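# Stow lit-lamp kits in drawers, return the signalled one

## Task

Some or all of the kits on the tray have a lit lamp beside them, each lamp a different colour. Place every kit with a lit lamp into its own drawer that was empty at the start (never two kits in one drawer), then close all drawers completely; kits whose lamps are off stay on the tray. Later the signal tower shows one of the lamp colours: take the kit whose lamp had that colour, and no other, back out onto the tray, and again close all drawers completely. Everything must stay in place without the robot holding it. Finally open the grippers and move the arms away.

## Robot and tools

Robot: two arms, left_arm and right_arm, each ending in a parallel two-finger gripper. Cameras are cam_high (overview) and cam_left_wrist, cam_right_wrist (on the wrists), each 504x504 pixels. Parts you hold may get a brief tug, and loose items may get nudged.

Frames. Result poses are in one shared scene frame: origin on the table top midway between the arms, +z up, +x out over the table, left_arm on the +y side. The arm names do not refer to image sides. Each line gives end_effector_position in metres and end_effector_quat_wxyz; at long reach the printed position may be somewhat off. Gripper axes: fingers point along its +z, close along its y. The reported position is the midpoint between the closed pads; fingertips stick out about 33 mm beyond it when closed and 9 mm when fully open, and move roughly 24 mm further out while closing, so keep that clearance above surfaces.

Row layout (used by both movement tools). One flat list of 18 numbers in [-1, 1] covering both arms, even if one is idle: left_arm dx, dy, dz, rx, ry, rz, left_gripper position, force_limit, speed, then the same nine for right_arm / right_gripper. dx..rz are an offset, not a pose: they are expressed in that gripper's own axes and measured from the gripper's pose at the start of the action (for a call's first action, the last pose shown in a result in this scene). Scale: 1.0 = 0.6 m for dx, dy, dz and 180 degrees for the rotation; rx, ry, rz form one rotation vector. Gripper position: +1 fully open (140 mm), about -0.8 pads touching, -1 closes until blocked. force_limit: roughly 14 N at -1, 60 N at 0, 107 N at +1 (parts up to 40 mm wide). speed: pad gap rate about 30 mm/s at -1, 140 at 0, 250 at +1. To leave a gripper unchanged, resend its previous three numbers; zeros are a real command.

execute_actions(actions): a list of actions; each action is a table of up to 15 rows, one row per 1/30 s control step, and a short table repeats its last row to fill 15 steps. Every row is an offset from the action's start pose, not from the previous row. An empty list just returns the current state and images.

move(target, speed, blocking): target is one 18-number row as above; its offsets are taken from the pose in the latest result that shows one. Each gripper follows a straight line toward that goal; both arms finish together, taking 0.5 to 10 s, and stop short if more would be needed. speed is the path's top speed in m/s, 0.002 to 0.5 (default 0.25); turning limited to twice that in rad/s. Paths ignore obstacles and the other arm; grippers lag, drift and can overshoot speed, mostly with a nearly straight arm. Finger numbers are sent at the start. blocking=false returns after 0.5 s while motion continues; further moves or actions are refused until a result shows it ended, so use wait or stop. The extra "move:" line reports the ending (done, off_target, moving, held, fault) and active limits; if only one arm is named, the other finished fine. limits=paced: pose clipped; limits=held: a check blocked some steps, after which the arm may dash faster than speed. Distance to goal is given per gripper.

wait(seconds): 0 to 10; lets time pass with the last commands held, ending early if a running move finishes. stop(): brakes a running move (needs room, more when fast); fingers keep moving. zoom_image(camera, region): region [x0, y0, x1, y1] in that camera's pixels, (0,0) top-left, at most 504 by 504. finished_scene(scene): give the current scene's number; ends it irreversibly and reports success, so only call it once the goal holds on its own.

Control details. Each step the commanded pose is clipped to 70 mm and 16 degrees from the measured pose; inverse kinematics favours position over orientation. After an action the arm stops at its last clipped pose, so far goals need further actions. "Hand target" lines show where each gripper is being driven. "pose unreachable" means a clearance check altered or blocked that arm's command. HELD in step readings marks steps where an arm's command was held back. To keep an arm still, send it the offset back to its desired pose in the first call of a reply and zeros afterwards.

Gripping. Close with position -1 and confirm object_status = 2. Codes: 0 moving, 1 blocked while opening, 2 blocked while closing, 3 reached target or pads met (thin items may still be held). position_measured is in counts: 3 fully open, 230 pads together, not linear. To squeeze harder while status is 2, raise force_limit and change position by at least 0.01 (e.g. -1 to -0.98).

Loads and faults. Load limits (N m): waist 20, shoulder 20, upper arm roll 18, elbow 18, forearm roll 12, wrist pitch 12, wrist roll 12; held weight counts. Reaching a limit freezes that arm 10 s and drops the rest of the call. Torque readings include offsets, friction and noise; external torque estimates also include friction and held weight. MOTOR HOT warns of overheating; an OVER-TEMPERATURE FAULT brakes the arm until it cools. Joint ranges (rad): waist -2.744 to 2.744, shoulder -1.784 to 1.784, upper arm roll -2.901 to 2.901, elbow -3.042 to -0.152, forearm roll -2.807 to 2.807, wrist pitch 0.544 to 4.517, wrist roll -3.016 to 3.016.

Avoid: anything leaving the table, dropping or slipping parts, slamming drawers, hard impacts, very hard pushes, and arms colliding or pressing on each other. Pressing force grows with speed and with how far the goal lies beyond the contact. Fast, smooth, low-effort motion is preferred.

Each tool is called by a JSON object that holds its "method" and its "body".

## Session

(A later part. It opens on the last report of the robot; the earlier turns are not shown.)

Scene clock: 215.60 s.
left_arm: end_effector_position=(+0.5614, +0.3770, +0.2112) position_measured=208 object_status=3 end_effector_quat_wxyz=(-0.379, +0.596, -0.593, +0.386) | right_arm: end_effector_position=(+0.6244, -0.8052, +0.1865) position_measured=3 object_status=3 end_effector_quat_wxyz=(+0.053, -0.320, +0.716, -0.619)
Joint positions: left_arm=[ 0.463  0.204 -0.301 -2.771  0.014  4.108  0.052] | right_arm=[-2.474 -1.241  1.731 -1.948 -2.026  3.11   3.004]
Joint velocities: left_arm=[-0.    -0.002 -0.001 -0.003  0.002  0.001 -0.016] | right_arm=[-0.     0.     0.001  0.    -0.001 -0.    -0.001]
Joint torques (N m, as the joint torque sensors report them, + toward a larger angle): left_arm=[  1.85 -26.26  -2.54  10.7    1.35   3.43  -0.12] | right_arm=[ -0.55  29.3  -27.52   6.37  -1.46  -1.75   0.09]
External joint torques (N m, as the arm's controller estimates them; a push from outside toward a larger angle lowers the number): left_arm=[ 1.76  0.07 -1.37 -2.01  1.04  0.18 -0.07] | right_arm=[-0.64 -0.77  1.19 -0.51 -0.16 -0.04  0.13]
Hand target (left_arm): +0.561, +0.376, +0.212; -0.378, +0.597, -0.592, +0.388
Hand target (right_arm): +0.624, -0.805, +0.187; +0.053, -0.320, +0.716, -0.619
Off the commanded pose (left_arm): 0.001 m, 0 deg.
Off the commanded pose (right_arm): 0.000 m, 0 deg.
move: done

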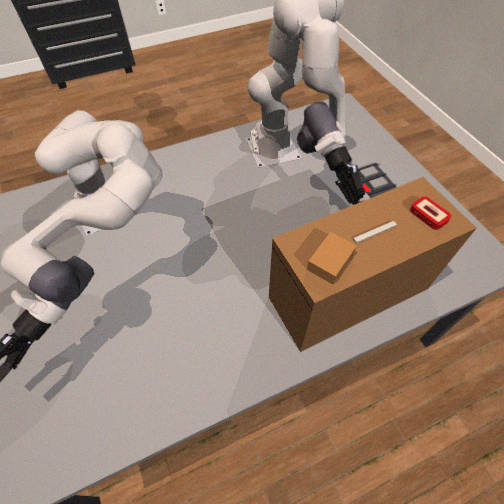

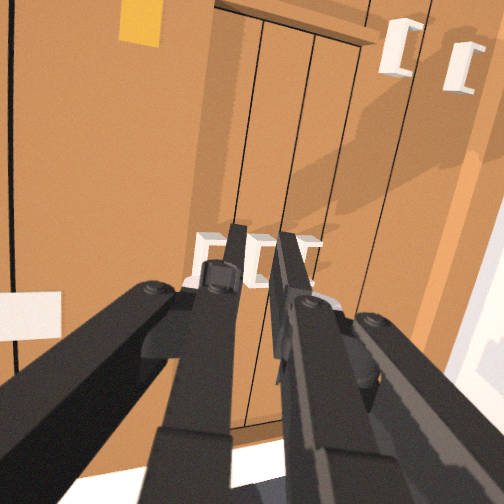

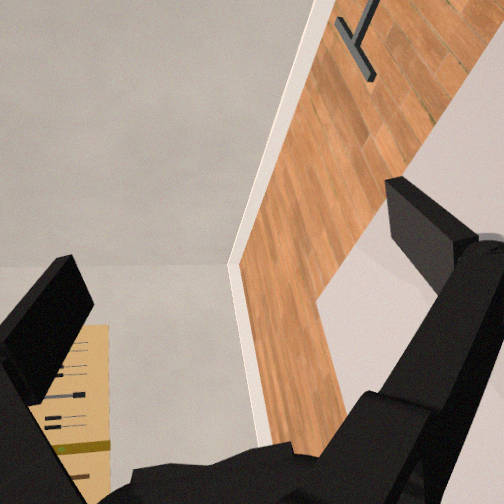

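{"method": "move", "body": {"target": [-0.013,0.04,0.03,0,0,0,-0.62,0.5,0,0,0,0,0,0,0,1,0,0], "speed": 0.06}}

{"method": "zoom_image", "body": {"camera": "cam_left_wrist", "region": [150, 150, 400, 350]}}

Scene clock: 218.43 s.
left_arm: end_effector_position=(+0.5668, +0.3853, +0.1803) position_measured=208 object_status=3 end_effector_quat_wxyz=(-0.376, +0.601, -0.591, +0.386) | right_arm: end_effector_position=(+0.6244, -0.8052, +0.1865) position_measured=3 object_status=3 end_effector_quat_wxyz=(+0.053, -0.320, +0.716, -0.619)
Joint positions: left_arm=[ 0.463  0.326 -0.277 -2.728  0.032  4.177  0.073] | right_arm=[-2.474 -1.241  1.731 -1.948 -2.026  3.11   3.004]
Joint velocities: left_arm=[ 0.    -0.     0.002  0.001  0.     0.011  0.011] | right_arm=[-0.     0.    -0.    -0.001  0.     0.     0.   ]
Joint torques (N m, as the joint torque sensors report them, + toward a larger angle): left_arm=[ -0.14 -26.79  -1.39  11.73   1.37   3.51   0.32] | right_arm=[ -0.69  29.36 -27.31   6.15  -1.42  -1.78   0.07]
External joint torques (N m, as the arm's controller estimates them; a push from outside toward a larger angle lowers the number): left_arm=[-0.21  2.02  0.43  0.55  1.01  0.25  0.37] | right_arm=[-0.7  -0.71  1.46 -0.64 -0.11 -0.06  0.11]
Hand target (left_arm): +0.568, +0.385, +0.182; -0.379, +0.597, -0.593, +0.386
Hand target (right_arm): +0.624, -0.805, +0.187; +0.053, -0.320, +0.716, -0.619
Off the commanded pose (left_arm): 0.002 m, 1 deg.
Off the commanded pose (right_arm): 0.000 m, 0 deg.
move: done

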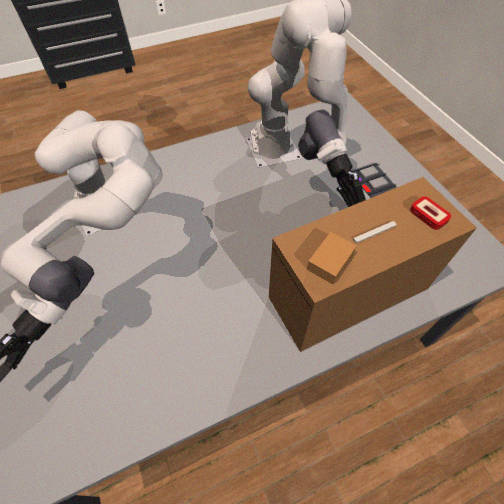

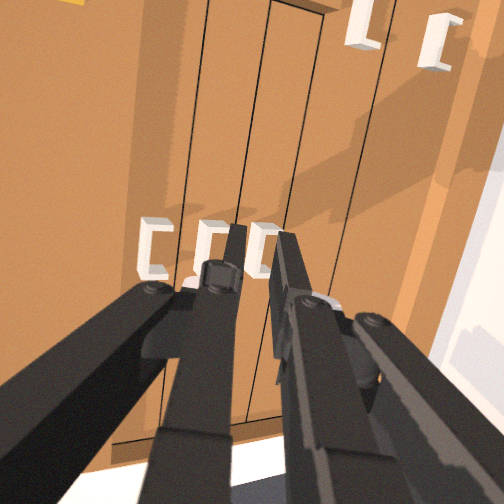

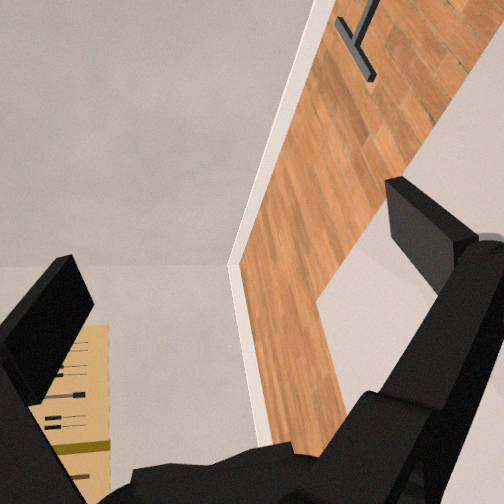

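Region (150, 150, 400, 350) of cam_left_wrist's 504x504 image, scaled by 2.016, with more detail than that image has; it fills the top 403 rows of this view, and the rest is white.

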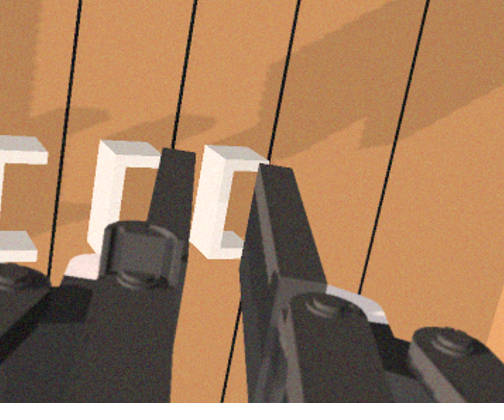

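{"method": "move", "body": {"target": [0,-0.006,0,0,0,0,-0.62,0.5,0,0,0,0,0,0,0,1,0,0], "speed": 0.03}}

{"method": "move", "body": {"target": [0,0,0.037,0,0,0,-0.62,0.5,0,0,0,0,0,0,0,1,0,0], "speed": 0.025}}

{"method": "move", "body": {"target": [0,0,0,0,0,0,-1,0.5,-0.5,0,0,0,0,0,0,1,0,0]}}

{"method": "move", "body": {"target": [0,0.07,-0.15,-0.035,0,0,-1,0.5,-0.5,0,0,0,0,0,0,1,0,0], "speed": 0.06}}

Scene clock: 221.47 s.
left_arm: end_effector_position=(+0.5677, +0.3855, +0.1833) position_measured=208 object_status=3 end_effector_quat_wxyz=(-0.378, +0.599, -0.592, +0.385) | right_arm: end_effector_position=(+0.6244, -0.8052, +0.1865) position_measured=3 object_status=3 end_effector_quat_wxyz=(+0.053, -0.320, +0.716, -0.619)
Joint positions: left_arm=[ 0.463  0.317 -0.277 -2.728  0.032  4.169  0.074] | right_arm=[-2.474 -1.241  1.731 -1.948 -2.026  3.11   3.004]
Joint velocities: left_arm=[ 0.    -0.002  0.001  0.     0.    -0.006 -0.003] | right_arm=[-0.001  0.    -0.001  0.001 -0.    -0.001  0.   ]
Joint torques (N m, as the joint torque sensors report them, + toward a larger angle): left_arm=[  1.08 -28.94  -2.72  12.35   0.29   2.8   -0.1 ] | right_arm=[ -0.55  29.38 -27.55   6.42  -1.48  -1.79   0.04]
External joint torques (N m, as the arm's controller estimates them; a push from outside toward a larger angle lowers the number): left_arm=[ 1.02 -0.25 -0.94  0.98 -0.07 -0.47 -0.05] | right_arm=[-0.58 -0.64  1.19 -0.42 -0.17 -0.07  0.08]
Hand target (left_arm): +0.568, +0.385, +0.184; -0.376, +0.600, -0.591, +0.386
Hand target (right_arm): +0.624, -0.805, +0.187; +0.053, -0.320, +0.716, -0.619
Off the commanded pose (left_arm): 0.001 m, 0 deg.
Off the commanded pose (right_arm): 0.000 m, 0 deg.
move: done

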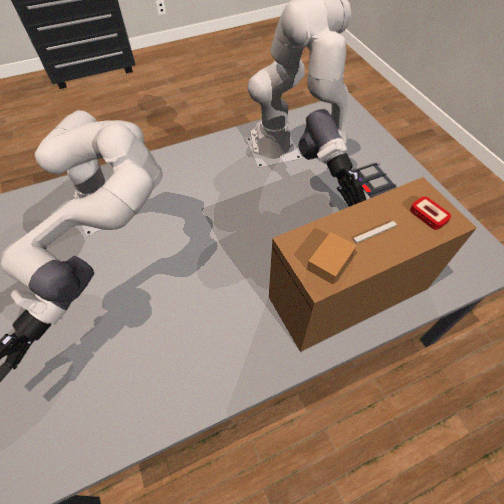

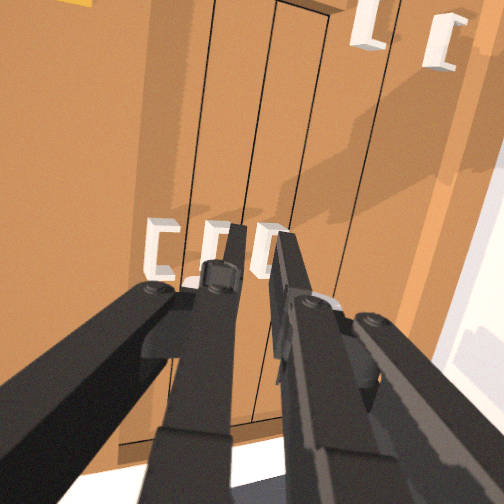

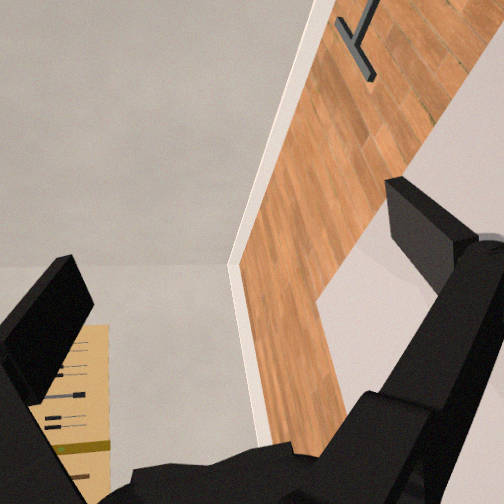

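Scene clock: 222.57 s.
left_arm: end_effector_position=(+0.5835, +0.3853, +0.1758) position_measured=208 object_status=3 end_effector_quat_wxyz=(-0.378, +0.599, -0.590, +0.388) | right_arm: end_effector_position=(+0.6244, -0.8052, +0.1865) position_measured=3 object_status=3 end_effector_quat_wxyz=(+0.053, -0.320, +0.716, -0.619)
Joint positions: left_arm=[ 0.46   0.372 -0.277 -2.672  0.029  4.171  0.085] | right_arm=[-2.474 -1.241  1.731 -1.948 -2.026  3.11   3.004]
Joint velocities: left_arm=[-0.001  0.003 -0.001  0.001  0.     0.006  0.009] | right_arm=[-0.     0.001 -0.001 -0.002 -0.001  0.001 -0.001]
Joint torques (N m, as the joint torque sensors report them, + toward a larger angle): left_arm=[ -1.03 -25.66  -2.68  18.38  -0.84   1.31   0.18] | right_arm=[ -0.59  29.36 -27.68   6.15  -1.46  -1.79   0.05]
External joint torques (N m, as the arm's controller estimates them; a push from outside toward a larger angle lowers the number): left_arm=[-0.94  4.69 -0.37  6.98 -1.28 -1.95  0.23] | right_arm=[-0.44 -0.76  1.19 -0.59 -0.14 -0.07  0.09]
Hand target (left_arm): +0.588, +0.386, +0.174; -0.378, +0.599, -0.592, +0.385
Hand target (right_arm): +0.624, -0.805, +0.187; +0.053, -0.320, +0.716, -0.619
Off the commanded pose (left_arm): 0.005 m, 0 deg.
Off the commanded pose (right_arm): 0.000 m, 0 deg.
move: off_target (left_arm)

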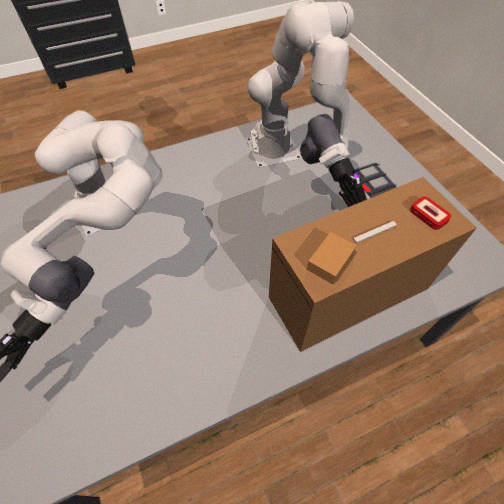

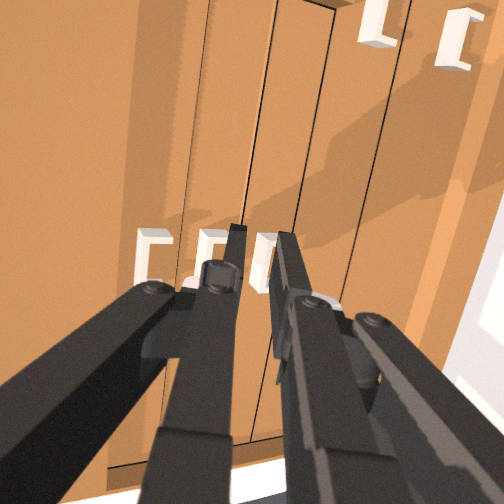

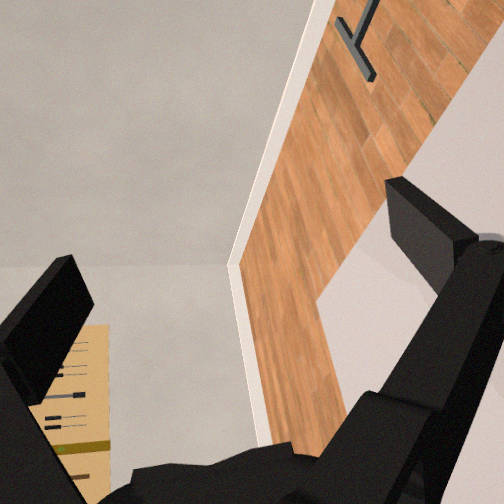

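Scene clock: 223.07 s.
left_arm: end_effector_position=(+0.5829, +0.3853, +0.1759) position_measured=234 object_status=3 end_effector_quat_wxyz=(-0.378, +0.599, -0.590, +0.388) | right_arm: end_effector_position=(+0.6244, -0.8052, +0.1865) position_measured=3 object_status=3 end_effector_quat_wxyz=(+0.053, -0.320, +0.716, -0.619)
Joint positions: left_arm=[ 0.46   0.371 -0.277 -2.674  0.029  4.173  0.085] | right_arm=[-2.474 -1.241  1.731 -1.948 -2.026  3.11   3.004]
Joint velocities: left_arm=[-0.001 -0.001  0.001  0.     0.    -0.    -0.001] | right_arm=[ 0.    -0.001  0.001  0.     0.    -0.    -0.002]
Joint torques (N m, as the joint torque sensors report them, + toward a larger angle): left_arm=[ -0.48 -29.08  -2.75  12.47   0.38   2.9    0.03] | right_arm=[ -0.53  29.36 -27.72   6.2   -1.48  -1.8    0.08]
External joint torques (N m, as the arm's controller estimates them; a push from outside toward a larger angle lowers the number): left_arm=[-0.46  1.26 -0.52  1.05 -0.04 -0.36  0.08] | right_arm=[-0.63 -0.67  0.99 -0.69 -0.18 -0.09  0.12]
Hand target (left_arm): +0.583, +0.385, +0.176; -0.378, +0.599, -0.590, +0.388
Hand target (right_arm): +0.624, -0.805, +0.187; +0.053, -0.320, +0.716, -0.619
Off the commanded pose (left_arm): 0.001 m, 0 deg.
Off the commanded pose (right_arm): 0.000 m, 0 deg.
move: done

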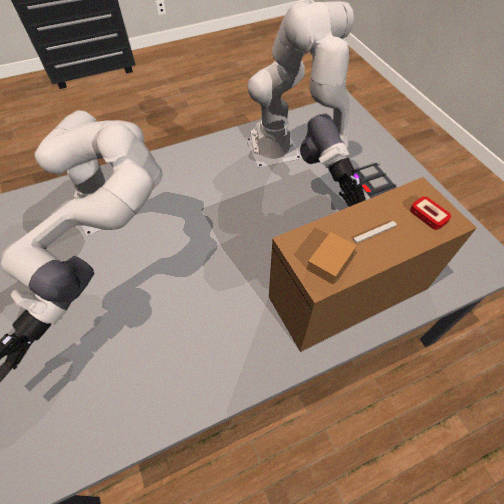

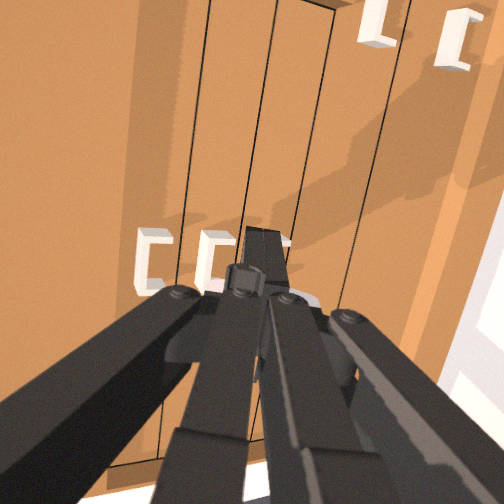

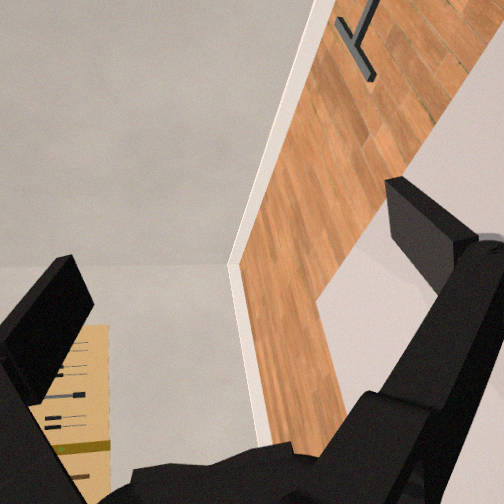

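Scene clock: 225.07 s.
left_arm: end_effector_position=(+0.4849, +0.3836, +0.1759) position_measured=234 object_status=3 end_effector_quat_wxyz=(-0.348, +0.615, -0.612, +0.354) | right_arm: end_effector_position=(+0.6244, -0.8052, +0.1865) position_measured=3 object_status=3 end_effector_quat_wxyz=(+0.053, -0.320, +0.716, -0.619)
Joint positions: left_arm=[ 0.488  0.104 -0.277 -2.975  0.07   4.112  0.018] | right_arm=[-2.474 -1.241  1.731 -1.948 -2.026  3.11   3.004]
Joint velocities: left_arm=[ 0.001 -0.004 -0.001 -0.003  0.006 -0.012 -0.019] | right_arm=[ 0.001 -0.001 -0.001  0.     0.001  0.    -0.001]
Joint torques (N m, as the joint torque sensors report them, + toward a larger angle): left_arm=[  2.11 -22.55  -0.87   8.61   1.13   2.91  -0.12] | right_arm=[ -0.64  29.29 -27.35   6.3   -1.44  -1.79   0.08]
External joint torques (N m, as the arm's controller estimates them; a push from outside toward a larger angle lowers the number): left_arm=[ 2.16 -1.17 -0.31 -2.13  0.99 -0.47 -0.08] | right_arm=[-0.63 -0.74  1.38 -0.52 -0.14 -0.08  0.12]
Hand target (left_arm): +0.483, +0.384, +0.174; -0.345, +0.618, -0.611, +0.354
Hand target (right_arm): +0.624, -0.805, +0.187; +0.053, -0.320, +0.716, -0.619
Off the commanded pose (left_arm): 0.002 m, 1 deg.
Off the commanded pose (right_arm): 0.000 m, 0 deg.
move: done

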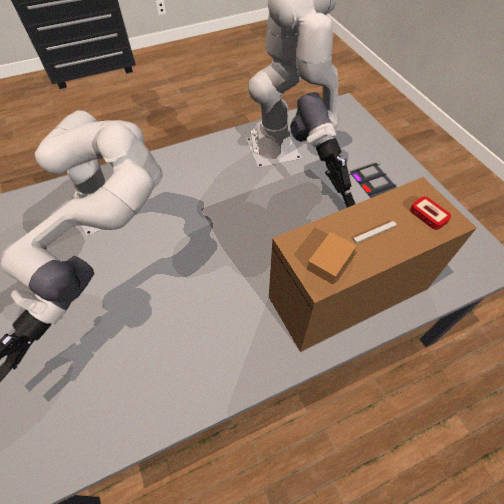

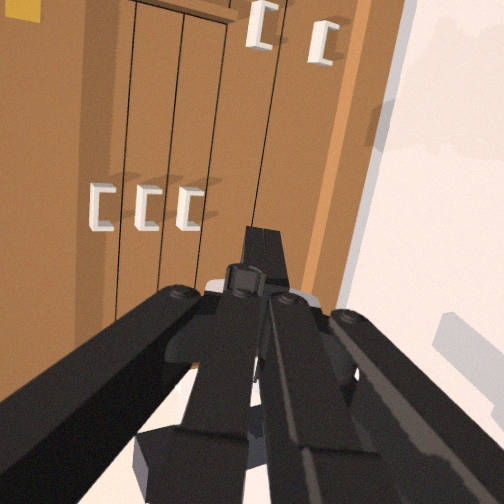

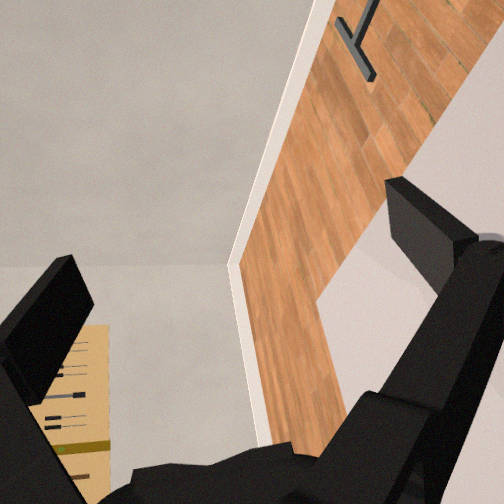

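{"method": "move", "body": {"target": [0,-0.068,0.105,0.035,0,0,-0.62,0.5,0,0,0,0,0,0,0,1,0,0], "speed": 0.1}}

{"method": "move", "body": {"target": [0,0,0.03,0,0,0,-0.62,0.5,0,0,0,0,0,0,0,1,0,0], "speed": 0.025}}

{"method": "zoom_image", "body": {"camera": "cam_left_wrist", "region": [150, 150, 400, 350]}}

Scene clock: 229.00 s.
left_arm: end_effector_position=(+0.5590, +0.3831, +0.1783) position_measured=208 object_status=3 end_effector_quat_wxyz=(-0.377, +0.598, -0.591, +0.389) | right_arm: end_effector_position=(+0.6244, -0.8052, +0.1865) position_measured=3 object_status=3 end_effector_quat_wxyz=(+0.053, -0.320, +0.716, -0.619)
Joint positions: left_arm=[ 0.458  0.333 -0.27  -2.748  0.04   4.211  0.071] | right_arm=[-2.474 -1.241  1.731 -1.948 -2.026  3.11   3.004]
Joint velocities: left_arm=[-0.001  0.003  0.     0.002 -0.     0.011  0.017] | right_arm=[-0.001  0.001  0.     0.002 -0.001  0.001 -0.001]
Joint torques (N m, as the joint torque sensors report them, + toward a larger angle): left_arm=[ -1.85 -27.34  -1.37  11.5   -0.82   3.64   0.27] | right_arm=[ -0.44  29.45 -27.63   6.16  -1.5   -1.77   0.08]
External joint torques (N m, as the arm's controller estimates them; a push from outside toward a larger angle lowers the number): left_arm=[-1.81  1.07  0.52  0.88 -1.18  0.4   0.32] | right_arm=[-0.45 -0.68  1.17 -0.7  -0.19 -0.05  0.12]
Hand target (left_arm): +0.560, +0.384, +0.180; -0.381, +0.595, -0.591, +0.388
Hand target (right_arm): +0.624, -0.805, +0.187; +0.053, -0.320, +0.716, -0.619
Off the commanded pose (left_arm): 0.001 m, 1 deg.
Off the commanded pose (right_arm): 0.000 m, 0 deg.
move: done

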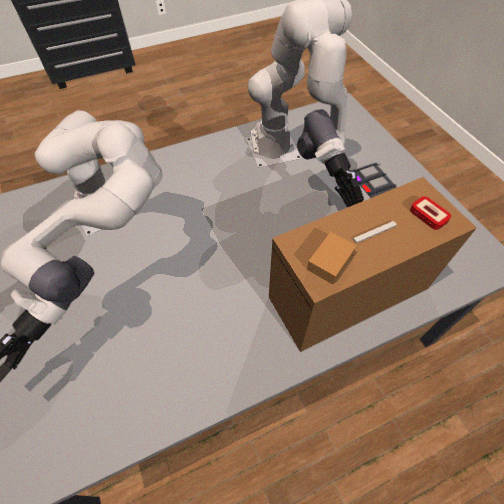

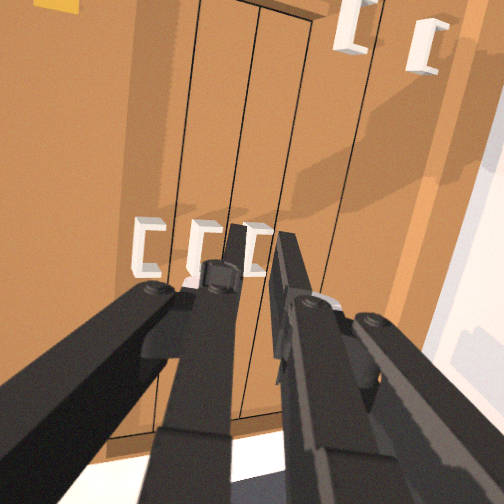

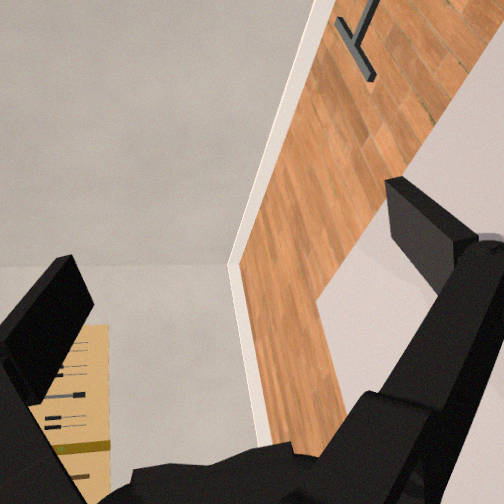

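Scene clock: 229.97 s.
left_arm: end_effector_position=(+0.5747, +0.3828, +0.1722) position_measured=208 object_status=3 end_effector_quat_wxyz=(-0.377, +0.598, -0.589, +0.392) | right_arm: end_effector_position=(+0.6244, -0.8052, +0.1865) position_measured=3 object_status=3 end_effector_quat_wxyz=(+0.053, -0.320, +0.716, -0.619)
Joint positions: left_arm=[ 0.455  0.379 -0.27  -2.695  0.039  4.204  0.078] | right_arm=[-2.474 -1.241  1.731 -1.948 -2.026  3.11   3.004]
Joint velocities: left_arm=[ 0.     0.004 -0.     0.004 -0.002 -0.003  0.007] | right_arm=[-0.    -0.001  0.002 -0.001  0.001 -0.    -0.001]
Joint torques (N m, as the joint torque sensors report them, + toward a larger angle): left_arm=[ -1.55 -27.91  -1.9   12.35  -0.58   2.92   0.4 ] | right_arm=[ -0.52  29.41 -27.36   6.25  -1.45  -1.79   0.07]
External joint torques (N m, as the arm's controller estimates them; a push from outside toward a larger angle lowers the number): left_arm=[-1.59  2.02  0.24  1.56 -0.97 -0.32  0.45] | right_arm=[-0.49 -0.62  1.37 -0.54 -0.15 -0.08  0.11]
Hand target (left_arm): +0.575, +0.383, +0.171; -0.377, +0.598, -0.591, +0.389
Hand target (right_arm): +0.624, -0.805, +0.187; +0.053, -0.320, +0.716, -0.619
Off the commanded pose (left_arm): 0.002 m, 0 deg.
Off the commanded pose (right_arm): 0.000 m, 0 deg.
move: done

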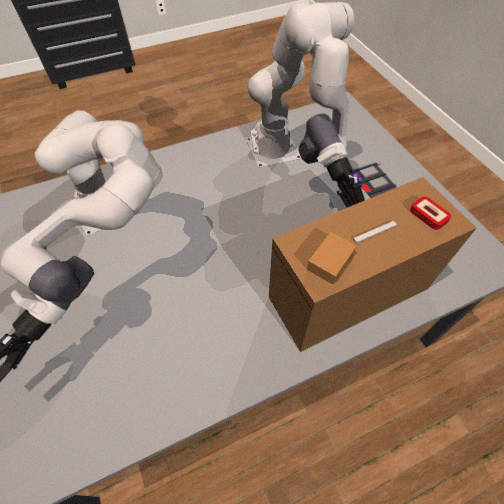

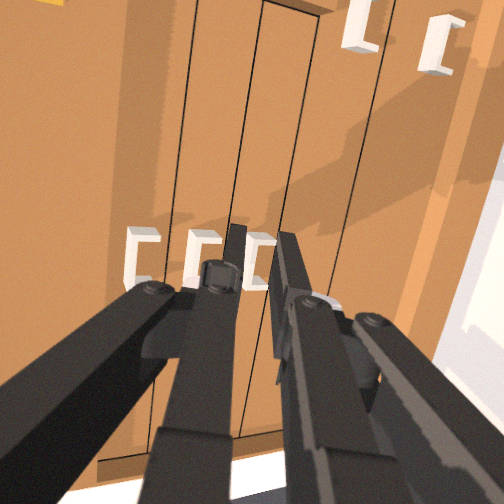

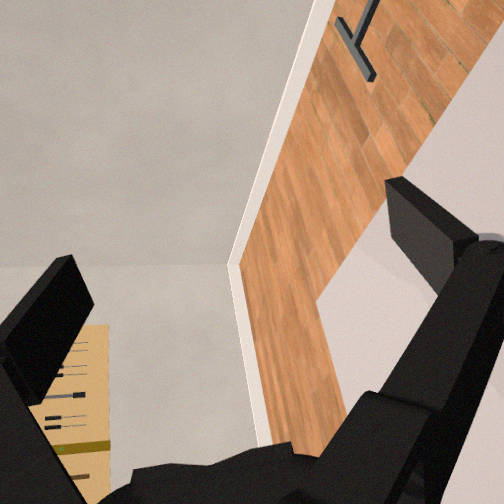

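Region (150, 150, 400, 350) of cam_left_wrist's 504x504 image, scaled by 2.016, with more detail than that image has; it fills the top 403 rows of this view, and the rest is white.

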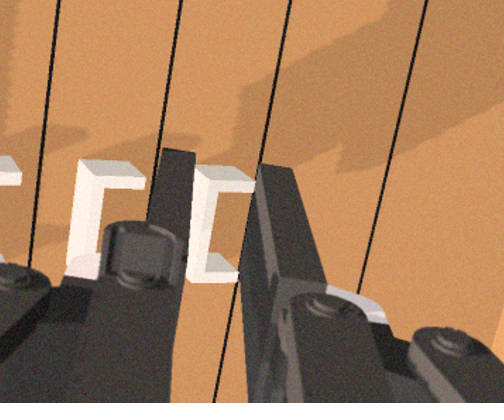

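{"method": "move", "body": {"target": [-0.005,-0.007,0.022,0,0,0,-0.62,0.5,0,0,0,0,0,0,0,1,0,0], "speed": 0.02}}

{"method": "move", "body": {"target": [0,0,0,0,0,0,-1,0.5,-0.5,0,0,0,0,0,0,1,0,0]}}

{"method": "move", "body": {"target": [0,0.073,-0.155,-0.035,0,0,-1,0.5,-0.5,0,0,0,0,0,0,1,0,0], "speed": 0.06}}

Scene clock: 233.43 s.
left_arm: end_effector_position=(+0.5869, +0.3845, +0.1702) position_measured=208 object_status=3 end_effector_quat_wxyz=(-0.376, +0.599, -0.589, +0.392) | right_arm: end_effector_position=(+0.6244, -0.8052, +0.1865) position_measured=3 object_status=3 end_effector_quat_wxyz=(+0.053, -0.320, +0.716, -0.619)
Joint positions: left_arm=[ 0.455  0.399 -0.268 -2.656  0.041  4.184  0.08 ] | right_arm=[-2.474 -1.241  1.731 -1.948 -2.026  3.11   3.004]
Joint velocities: left_arm=[ 0.     0.002  0.003  0.005  0.001 -0.006 -0.001] | right_arm=[ 0.001 -0.001  0.001  0.001 -0.001 -0.     0.   ]
Joint torques (N m, as the joint torque sensors report them, + toward a larger angle): left_arm=[  1.85 -29.34  -1.36  13.31   1.38   3.01   0.02] | right_arm=[ -0.53  29.37 -27.55   5.95  -1.45  -1.81   0.04]
External joint torques (N m, as the arm's controller estimates them; a push from outside toward a larger angle lowers the number): left_arm=[ 1.82  1.52  0.92  2.2   0.97 -0.23  0.07] | right_arm=[-0.61 -0.61  1.1  -0.89 -0.15 -0.11  0.08]
Hand target (left_arm): +0.588, +0.386, +0.171; -0.377, +0.598, -0.589, +0.392
Hand target (right_arm): +0.624, -0.805, +0.187; +0.053, -0.320, +0.716, -0.619
Off the commanded pose (left_arm): 0.002 m, 0 deg.
Off the commanded pose (right_arm): 0.000 m, 0 deg.
move: done

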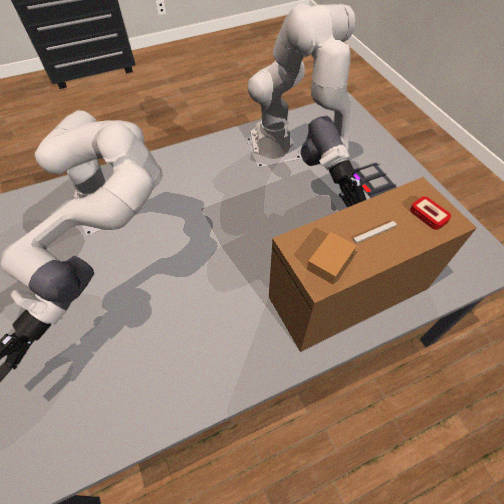

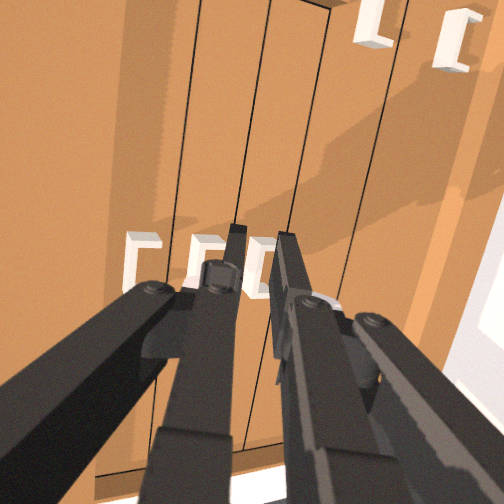

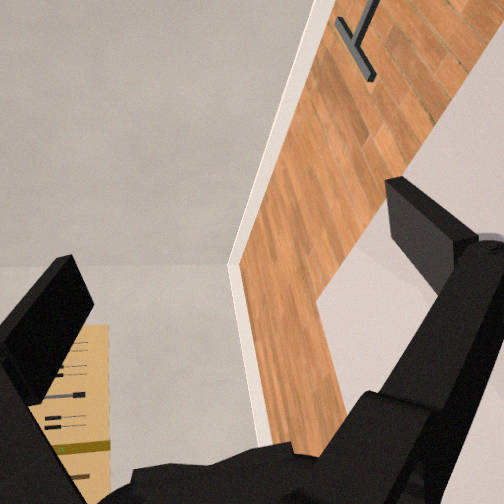

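Scene clock: 233.93 s.
left_arm: end_effector_position=(+0.5867, +0.3845, +0.1700) position_measured=234 object_status=3 end_effector_quat_wxyz=(-0.376, +0.599, -0.589, +0.392) | right_arm: end_effector_position=(+0.6244, -0.8052, +0.1865) position_measured=3 object_status=3 end_effector_quat_wxyz=(+0.053, -0.320, +0.716, -0.619)
Joint positions: left_arm=[ 0.455  0.399 -0.268 -2.656  0.041  4.184  0.08 ] | right_arm=[-2.474 -1.241  1.731 -1.948 -2.026  3.11   3.004]
Joint velocities: left_arm=[-0.     0.     0.    -0.002 -0.     0.001 -0.   ] | right_arm=[-0.001  0.     0.     0.001 -0.     0.    -0.002]
Joint torques (N m, as the joint torque sensors report them, + toward a larger angle): left_arm=[  0.08 -29.49  -3.37  11.35   0.2    3.2   -0.01] | right_arm=[ -0.68  29.46 -27.49   6.05  -1.42  -1.79   0.06]
External joint torques (N m, as the arm's controller estimates them; a push from outside toward a larger angle lowers the number): left_arm=[ 0.1   1.41 -1.04  0.23 -0.22 -0.05  0.04] | right_arm=[-0.63 -0.6   1.29 -0.76 -0.11 -0.07  0.1 ]
Hand target (left_arm): +0.587, +0.384, +0.170; -0.376, +0.599, -0.589, +0.392
Hand target (right_arm): +0.624, -0.805, +0.187; +0.053, -0.320, +0.716, -0.619
Off the commanded pose (left_arm): 0.000 m, 0 deg.
Off the commanded pose (right_arm): 0.000 m, 0 deg.
move: done

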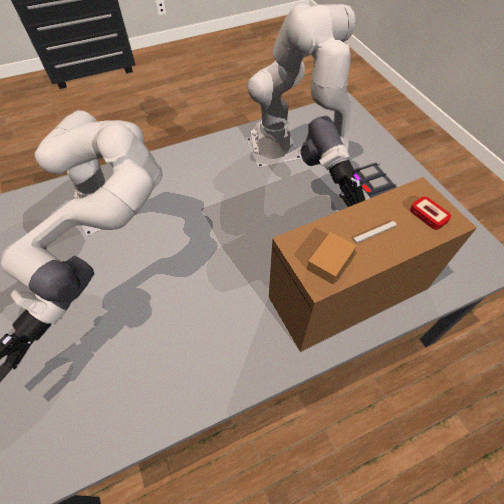

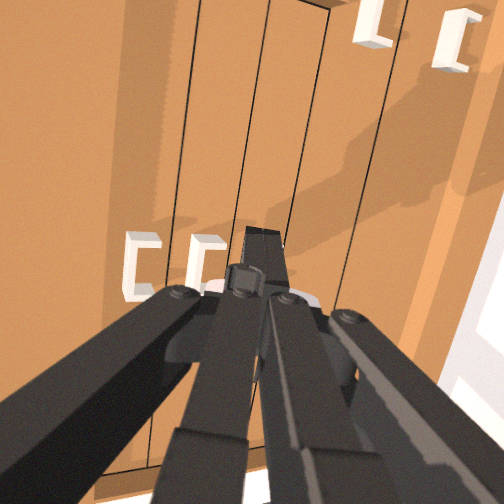

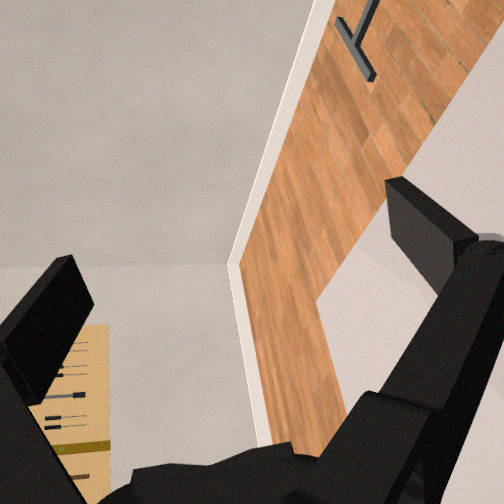

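Scene clock: 236.00 s.
left_arm: end_effector_position=(+0.4852, +0.3833, +0.1692) position_measured=234 object_status=3 end_effector_quat_wxyz=(-0.346, +0.615, -0.612, +0.357) | right_arm: end_effector_position=(+0.6244, -0.8052, +0.1865) position_measured=3 object_status=3 end_effector_quat_wxyz=(+0.053, -0.320, +0.716, -0.619)
Joint positions: left_arm=[ 0.487  0.141 -0.268 -2.967  0.08   4.141  0.02 ] | right_arm=[-2.474 -1.241  1.731 -1.948 -2.026  3.11   3.004]
Joint velocities: left_arm=[-0.001 -0.004 -0.001 -0.002  0.005 -0.01  -0.018] | right_arm=[ 0.001  0.    -0.    -0.001 -0.001  0.     0.   ]
Joint torques (N m, as the joint torque sensors report them, + toward a larger angle): left_arm=[  2.06 -22.74  -1.17   8.03   1.23   2.84  -0.12] | right_arm=[ -0.6   29.49 -27.62   6.18  -1.46  -1.8    0.06]
External joint torques (N m, as the arm's controller estimates them; a push from outside toward a larger angle lowers the number): left_arm=[ 2.07 -0.72 -0.48 -2.13  1.08 -0.53 -0.07] | right_arm=[-0.49 -0.58  1.17 -0.56 -0.14 -0.09  0.1 ]
Hand target (left_arm): +0.484, +0.383, +0.168; -0.343, +0.618, -0.610, +0.357
Hand target (right_arm): +0.624, -0.805, +0.187; +0.053, -0.320, +0.716, -0.619
Off the commanded pose (left_arm): 0.002 m, 1 deg.
Off the commanded pose (right_arm): 0.000 m, 0 deg.
move: done

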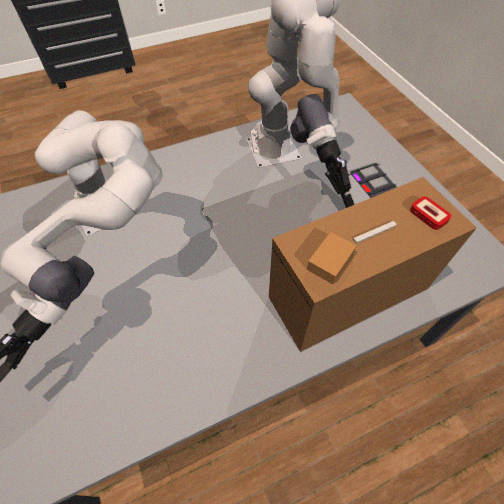

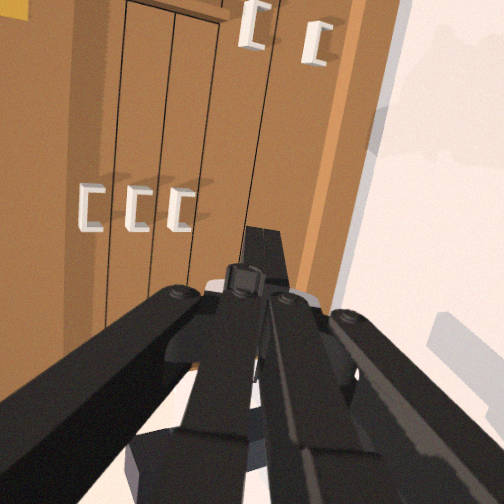

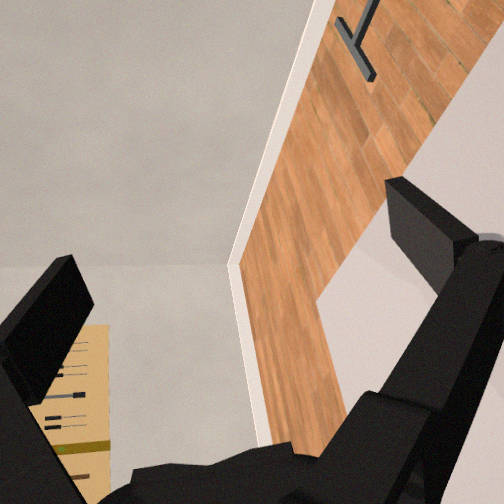

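{"method": "move", "body": {"target": [-0.022,-0.084,0.103,0.035,0,0,-0.62,0.5,0,0,0,0,0,0,0,1,0,0], "speed": 0.1}}

{"method": "move", "body": {"target": [0,0,0.05,0,0,0,-0.62,0.5,0,0,0,0,0,0,0,1,0,0], "speed": 0.025}}

{"method": "zoom_image", "body": {"camera": "cam_left_wrist", "region": [150, 150, 400, 350]}}

Scene clock: 240.83 s.
left_arm: end_effector_position=(+0.5628, +0.3981, +0.1805) position_measured=208 object_status=3 end_effector_quat_wxyz=(-0.376, +0.600, -0.588, +0.391) | right_arm: end_effector_position=(+0.6244, -0.8052, +0.1865) position_measured=3 object_status=3 end_effector_quat_wxyz=(+0.053, -0.320, +0.716, -0.619)
Joint positions: left_arm=[ 0.487  0.33  -0.247 -2.736  0.095  4.195  0.05 ] | right_arm=[-2.474 -1.241  1.731 -1.948 -2.026  3.11   3.004]
Joint velocities: left_arm=[-0.001  0.003  0.001  0.003  0.002  0.008  0.011] | right_arm=[ 0.    -0.001 -0.     0.    -0.     0.    -0.002]
Joint torques (N m, as the joint torque sensors report them, + toward a larger angle): left_arm=[  0.03 -27.37  -1.48  12.19   1.25   3.54   0.23] | right_arm=[ -0.24  29.45 -27.57   6.29  -1.44  -1.79   0.09]
External joint torques (N m, as the arm's controller estimates them; a push from outside toward a larger angle lowers the number): left_arm=[0.05 1.39 0.29 1.28 0.93 0.29 0.28] | right_arm=[-0.25 -0.59  1.18 -0.56 -0.14 -0.07  0.13]
Hand target (left_arm): +0.564, +0.397, +0.182; -0.379, +0.595, -0.591, +0.391
Hand target (right_arm): +0.624, -0.805, +0.187; +0.053, -0.320, +0.716, -0.619
Off the commanded pose (left_arm): 0.002 m, 1 deg.
Off the commanded pose (right_arm): 0.000 m, 0 deg.
move: done

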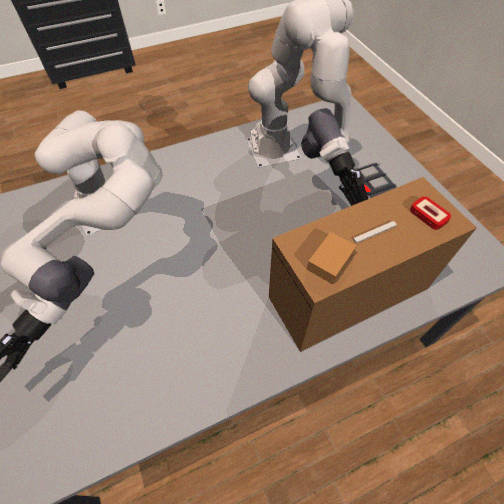

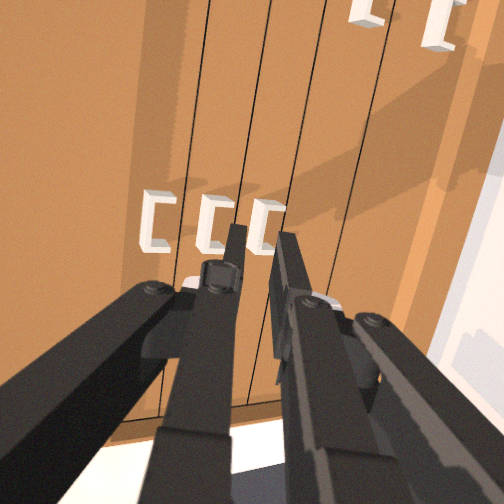

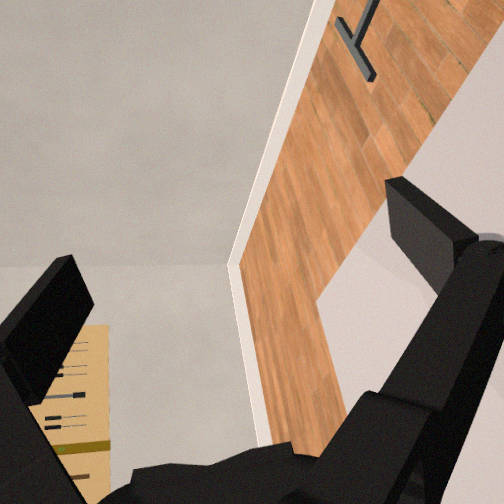

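Scene clock: 242.27 s.
left_arm: end_effector_position=(+0.5888, +0.3976, +0.1691) position_measured=208 object_status=3 end_effector_quat_wxyz=(-0.375, +0.600, -0.587, +0.393) | right_arm: end_effector_position=(+0.6244, -0.8052, +0.1865) position_measured=3 object_status=3 end_effector_quat_wxyz=(+0.053, -0.320, +0.716, -0.619)
Joint positions: left_arm=[ 0.476  0.406 -0.247 -2.646  0.087  4.181  0.062] | right_arm=[-2.474 -1.241  1.731 -1.948 -2.026  3.11   3.004]
Joint velocities: left_arm=[ 0.001 -0.     0.     0.001 -0.002  0.001  0.007] | right_arm=[-0.     0.001 -0.001 -0.     0.     0.001 -0.   ]
Joint torques (N m, as the joint torque sensors report them, + toward a larger angle): left_arm=[ -1.14 -28.72  -1.27  13.75  -0.74   2.69   0.23] | right_arm=[ -0.34  29.32 -27.78   6.27  -1.45  -1.79   0.05]
External joint torques (N m, as the arm's controller estimates them; a push from outside toward a larger angle lowers the number): left_arm=[-1.18  2.55  0.92  2.51 -1.11 -0.55  0.28] | right_arm=[-0.34 -0.83  1.08 -0.58 -0.14 -0.06  0.09]
Hand target (left_arm): +0.590, +0.398, +0.168; -0.376, +0.600, -0.588, +0.391
Hand target (right_arm): +0.624, -0.805, +0.187; +0.053, -0.320, +0.716, -0.619
Off the commanded pose (left_arm): 0.002 m, 0 deg.
Off the commanded pose (right_arm): 0.000 m, 0 deg.
move: done

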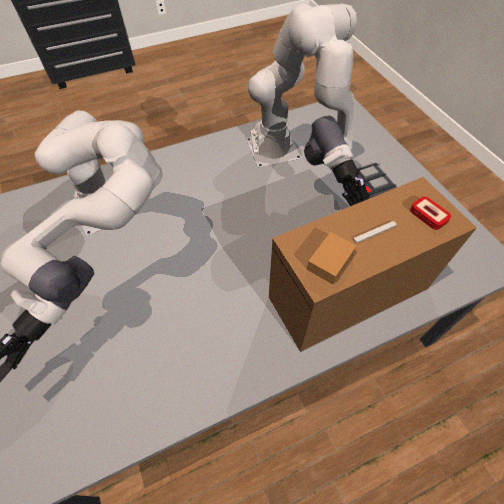

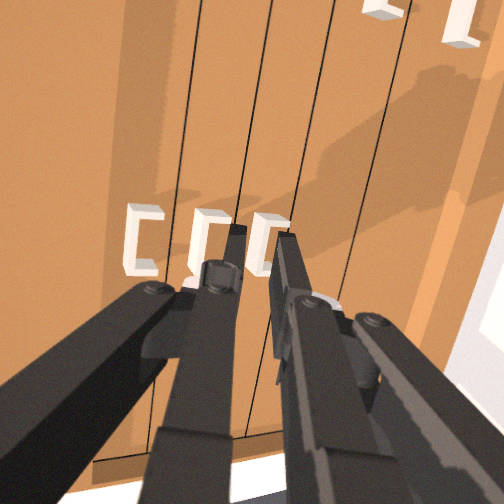

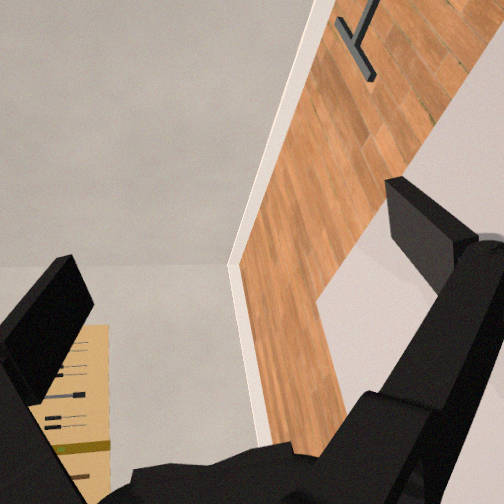

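Region (150, 150, 400, 350) of cam_left_wrist's 504x504 image, scaled by 2.016, with more detail than that image has; it fills the top 403 rows of this view, and the rest is white.

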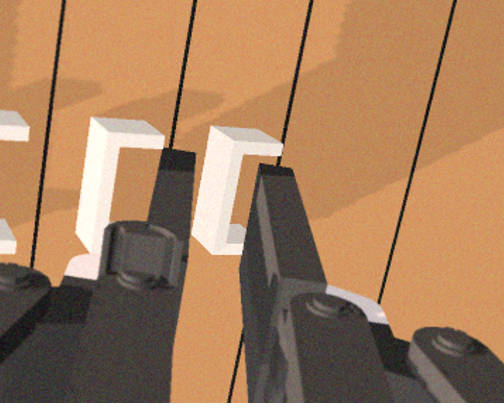

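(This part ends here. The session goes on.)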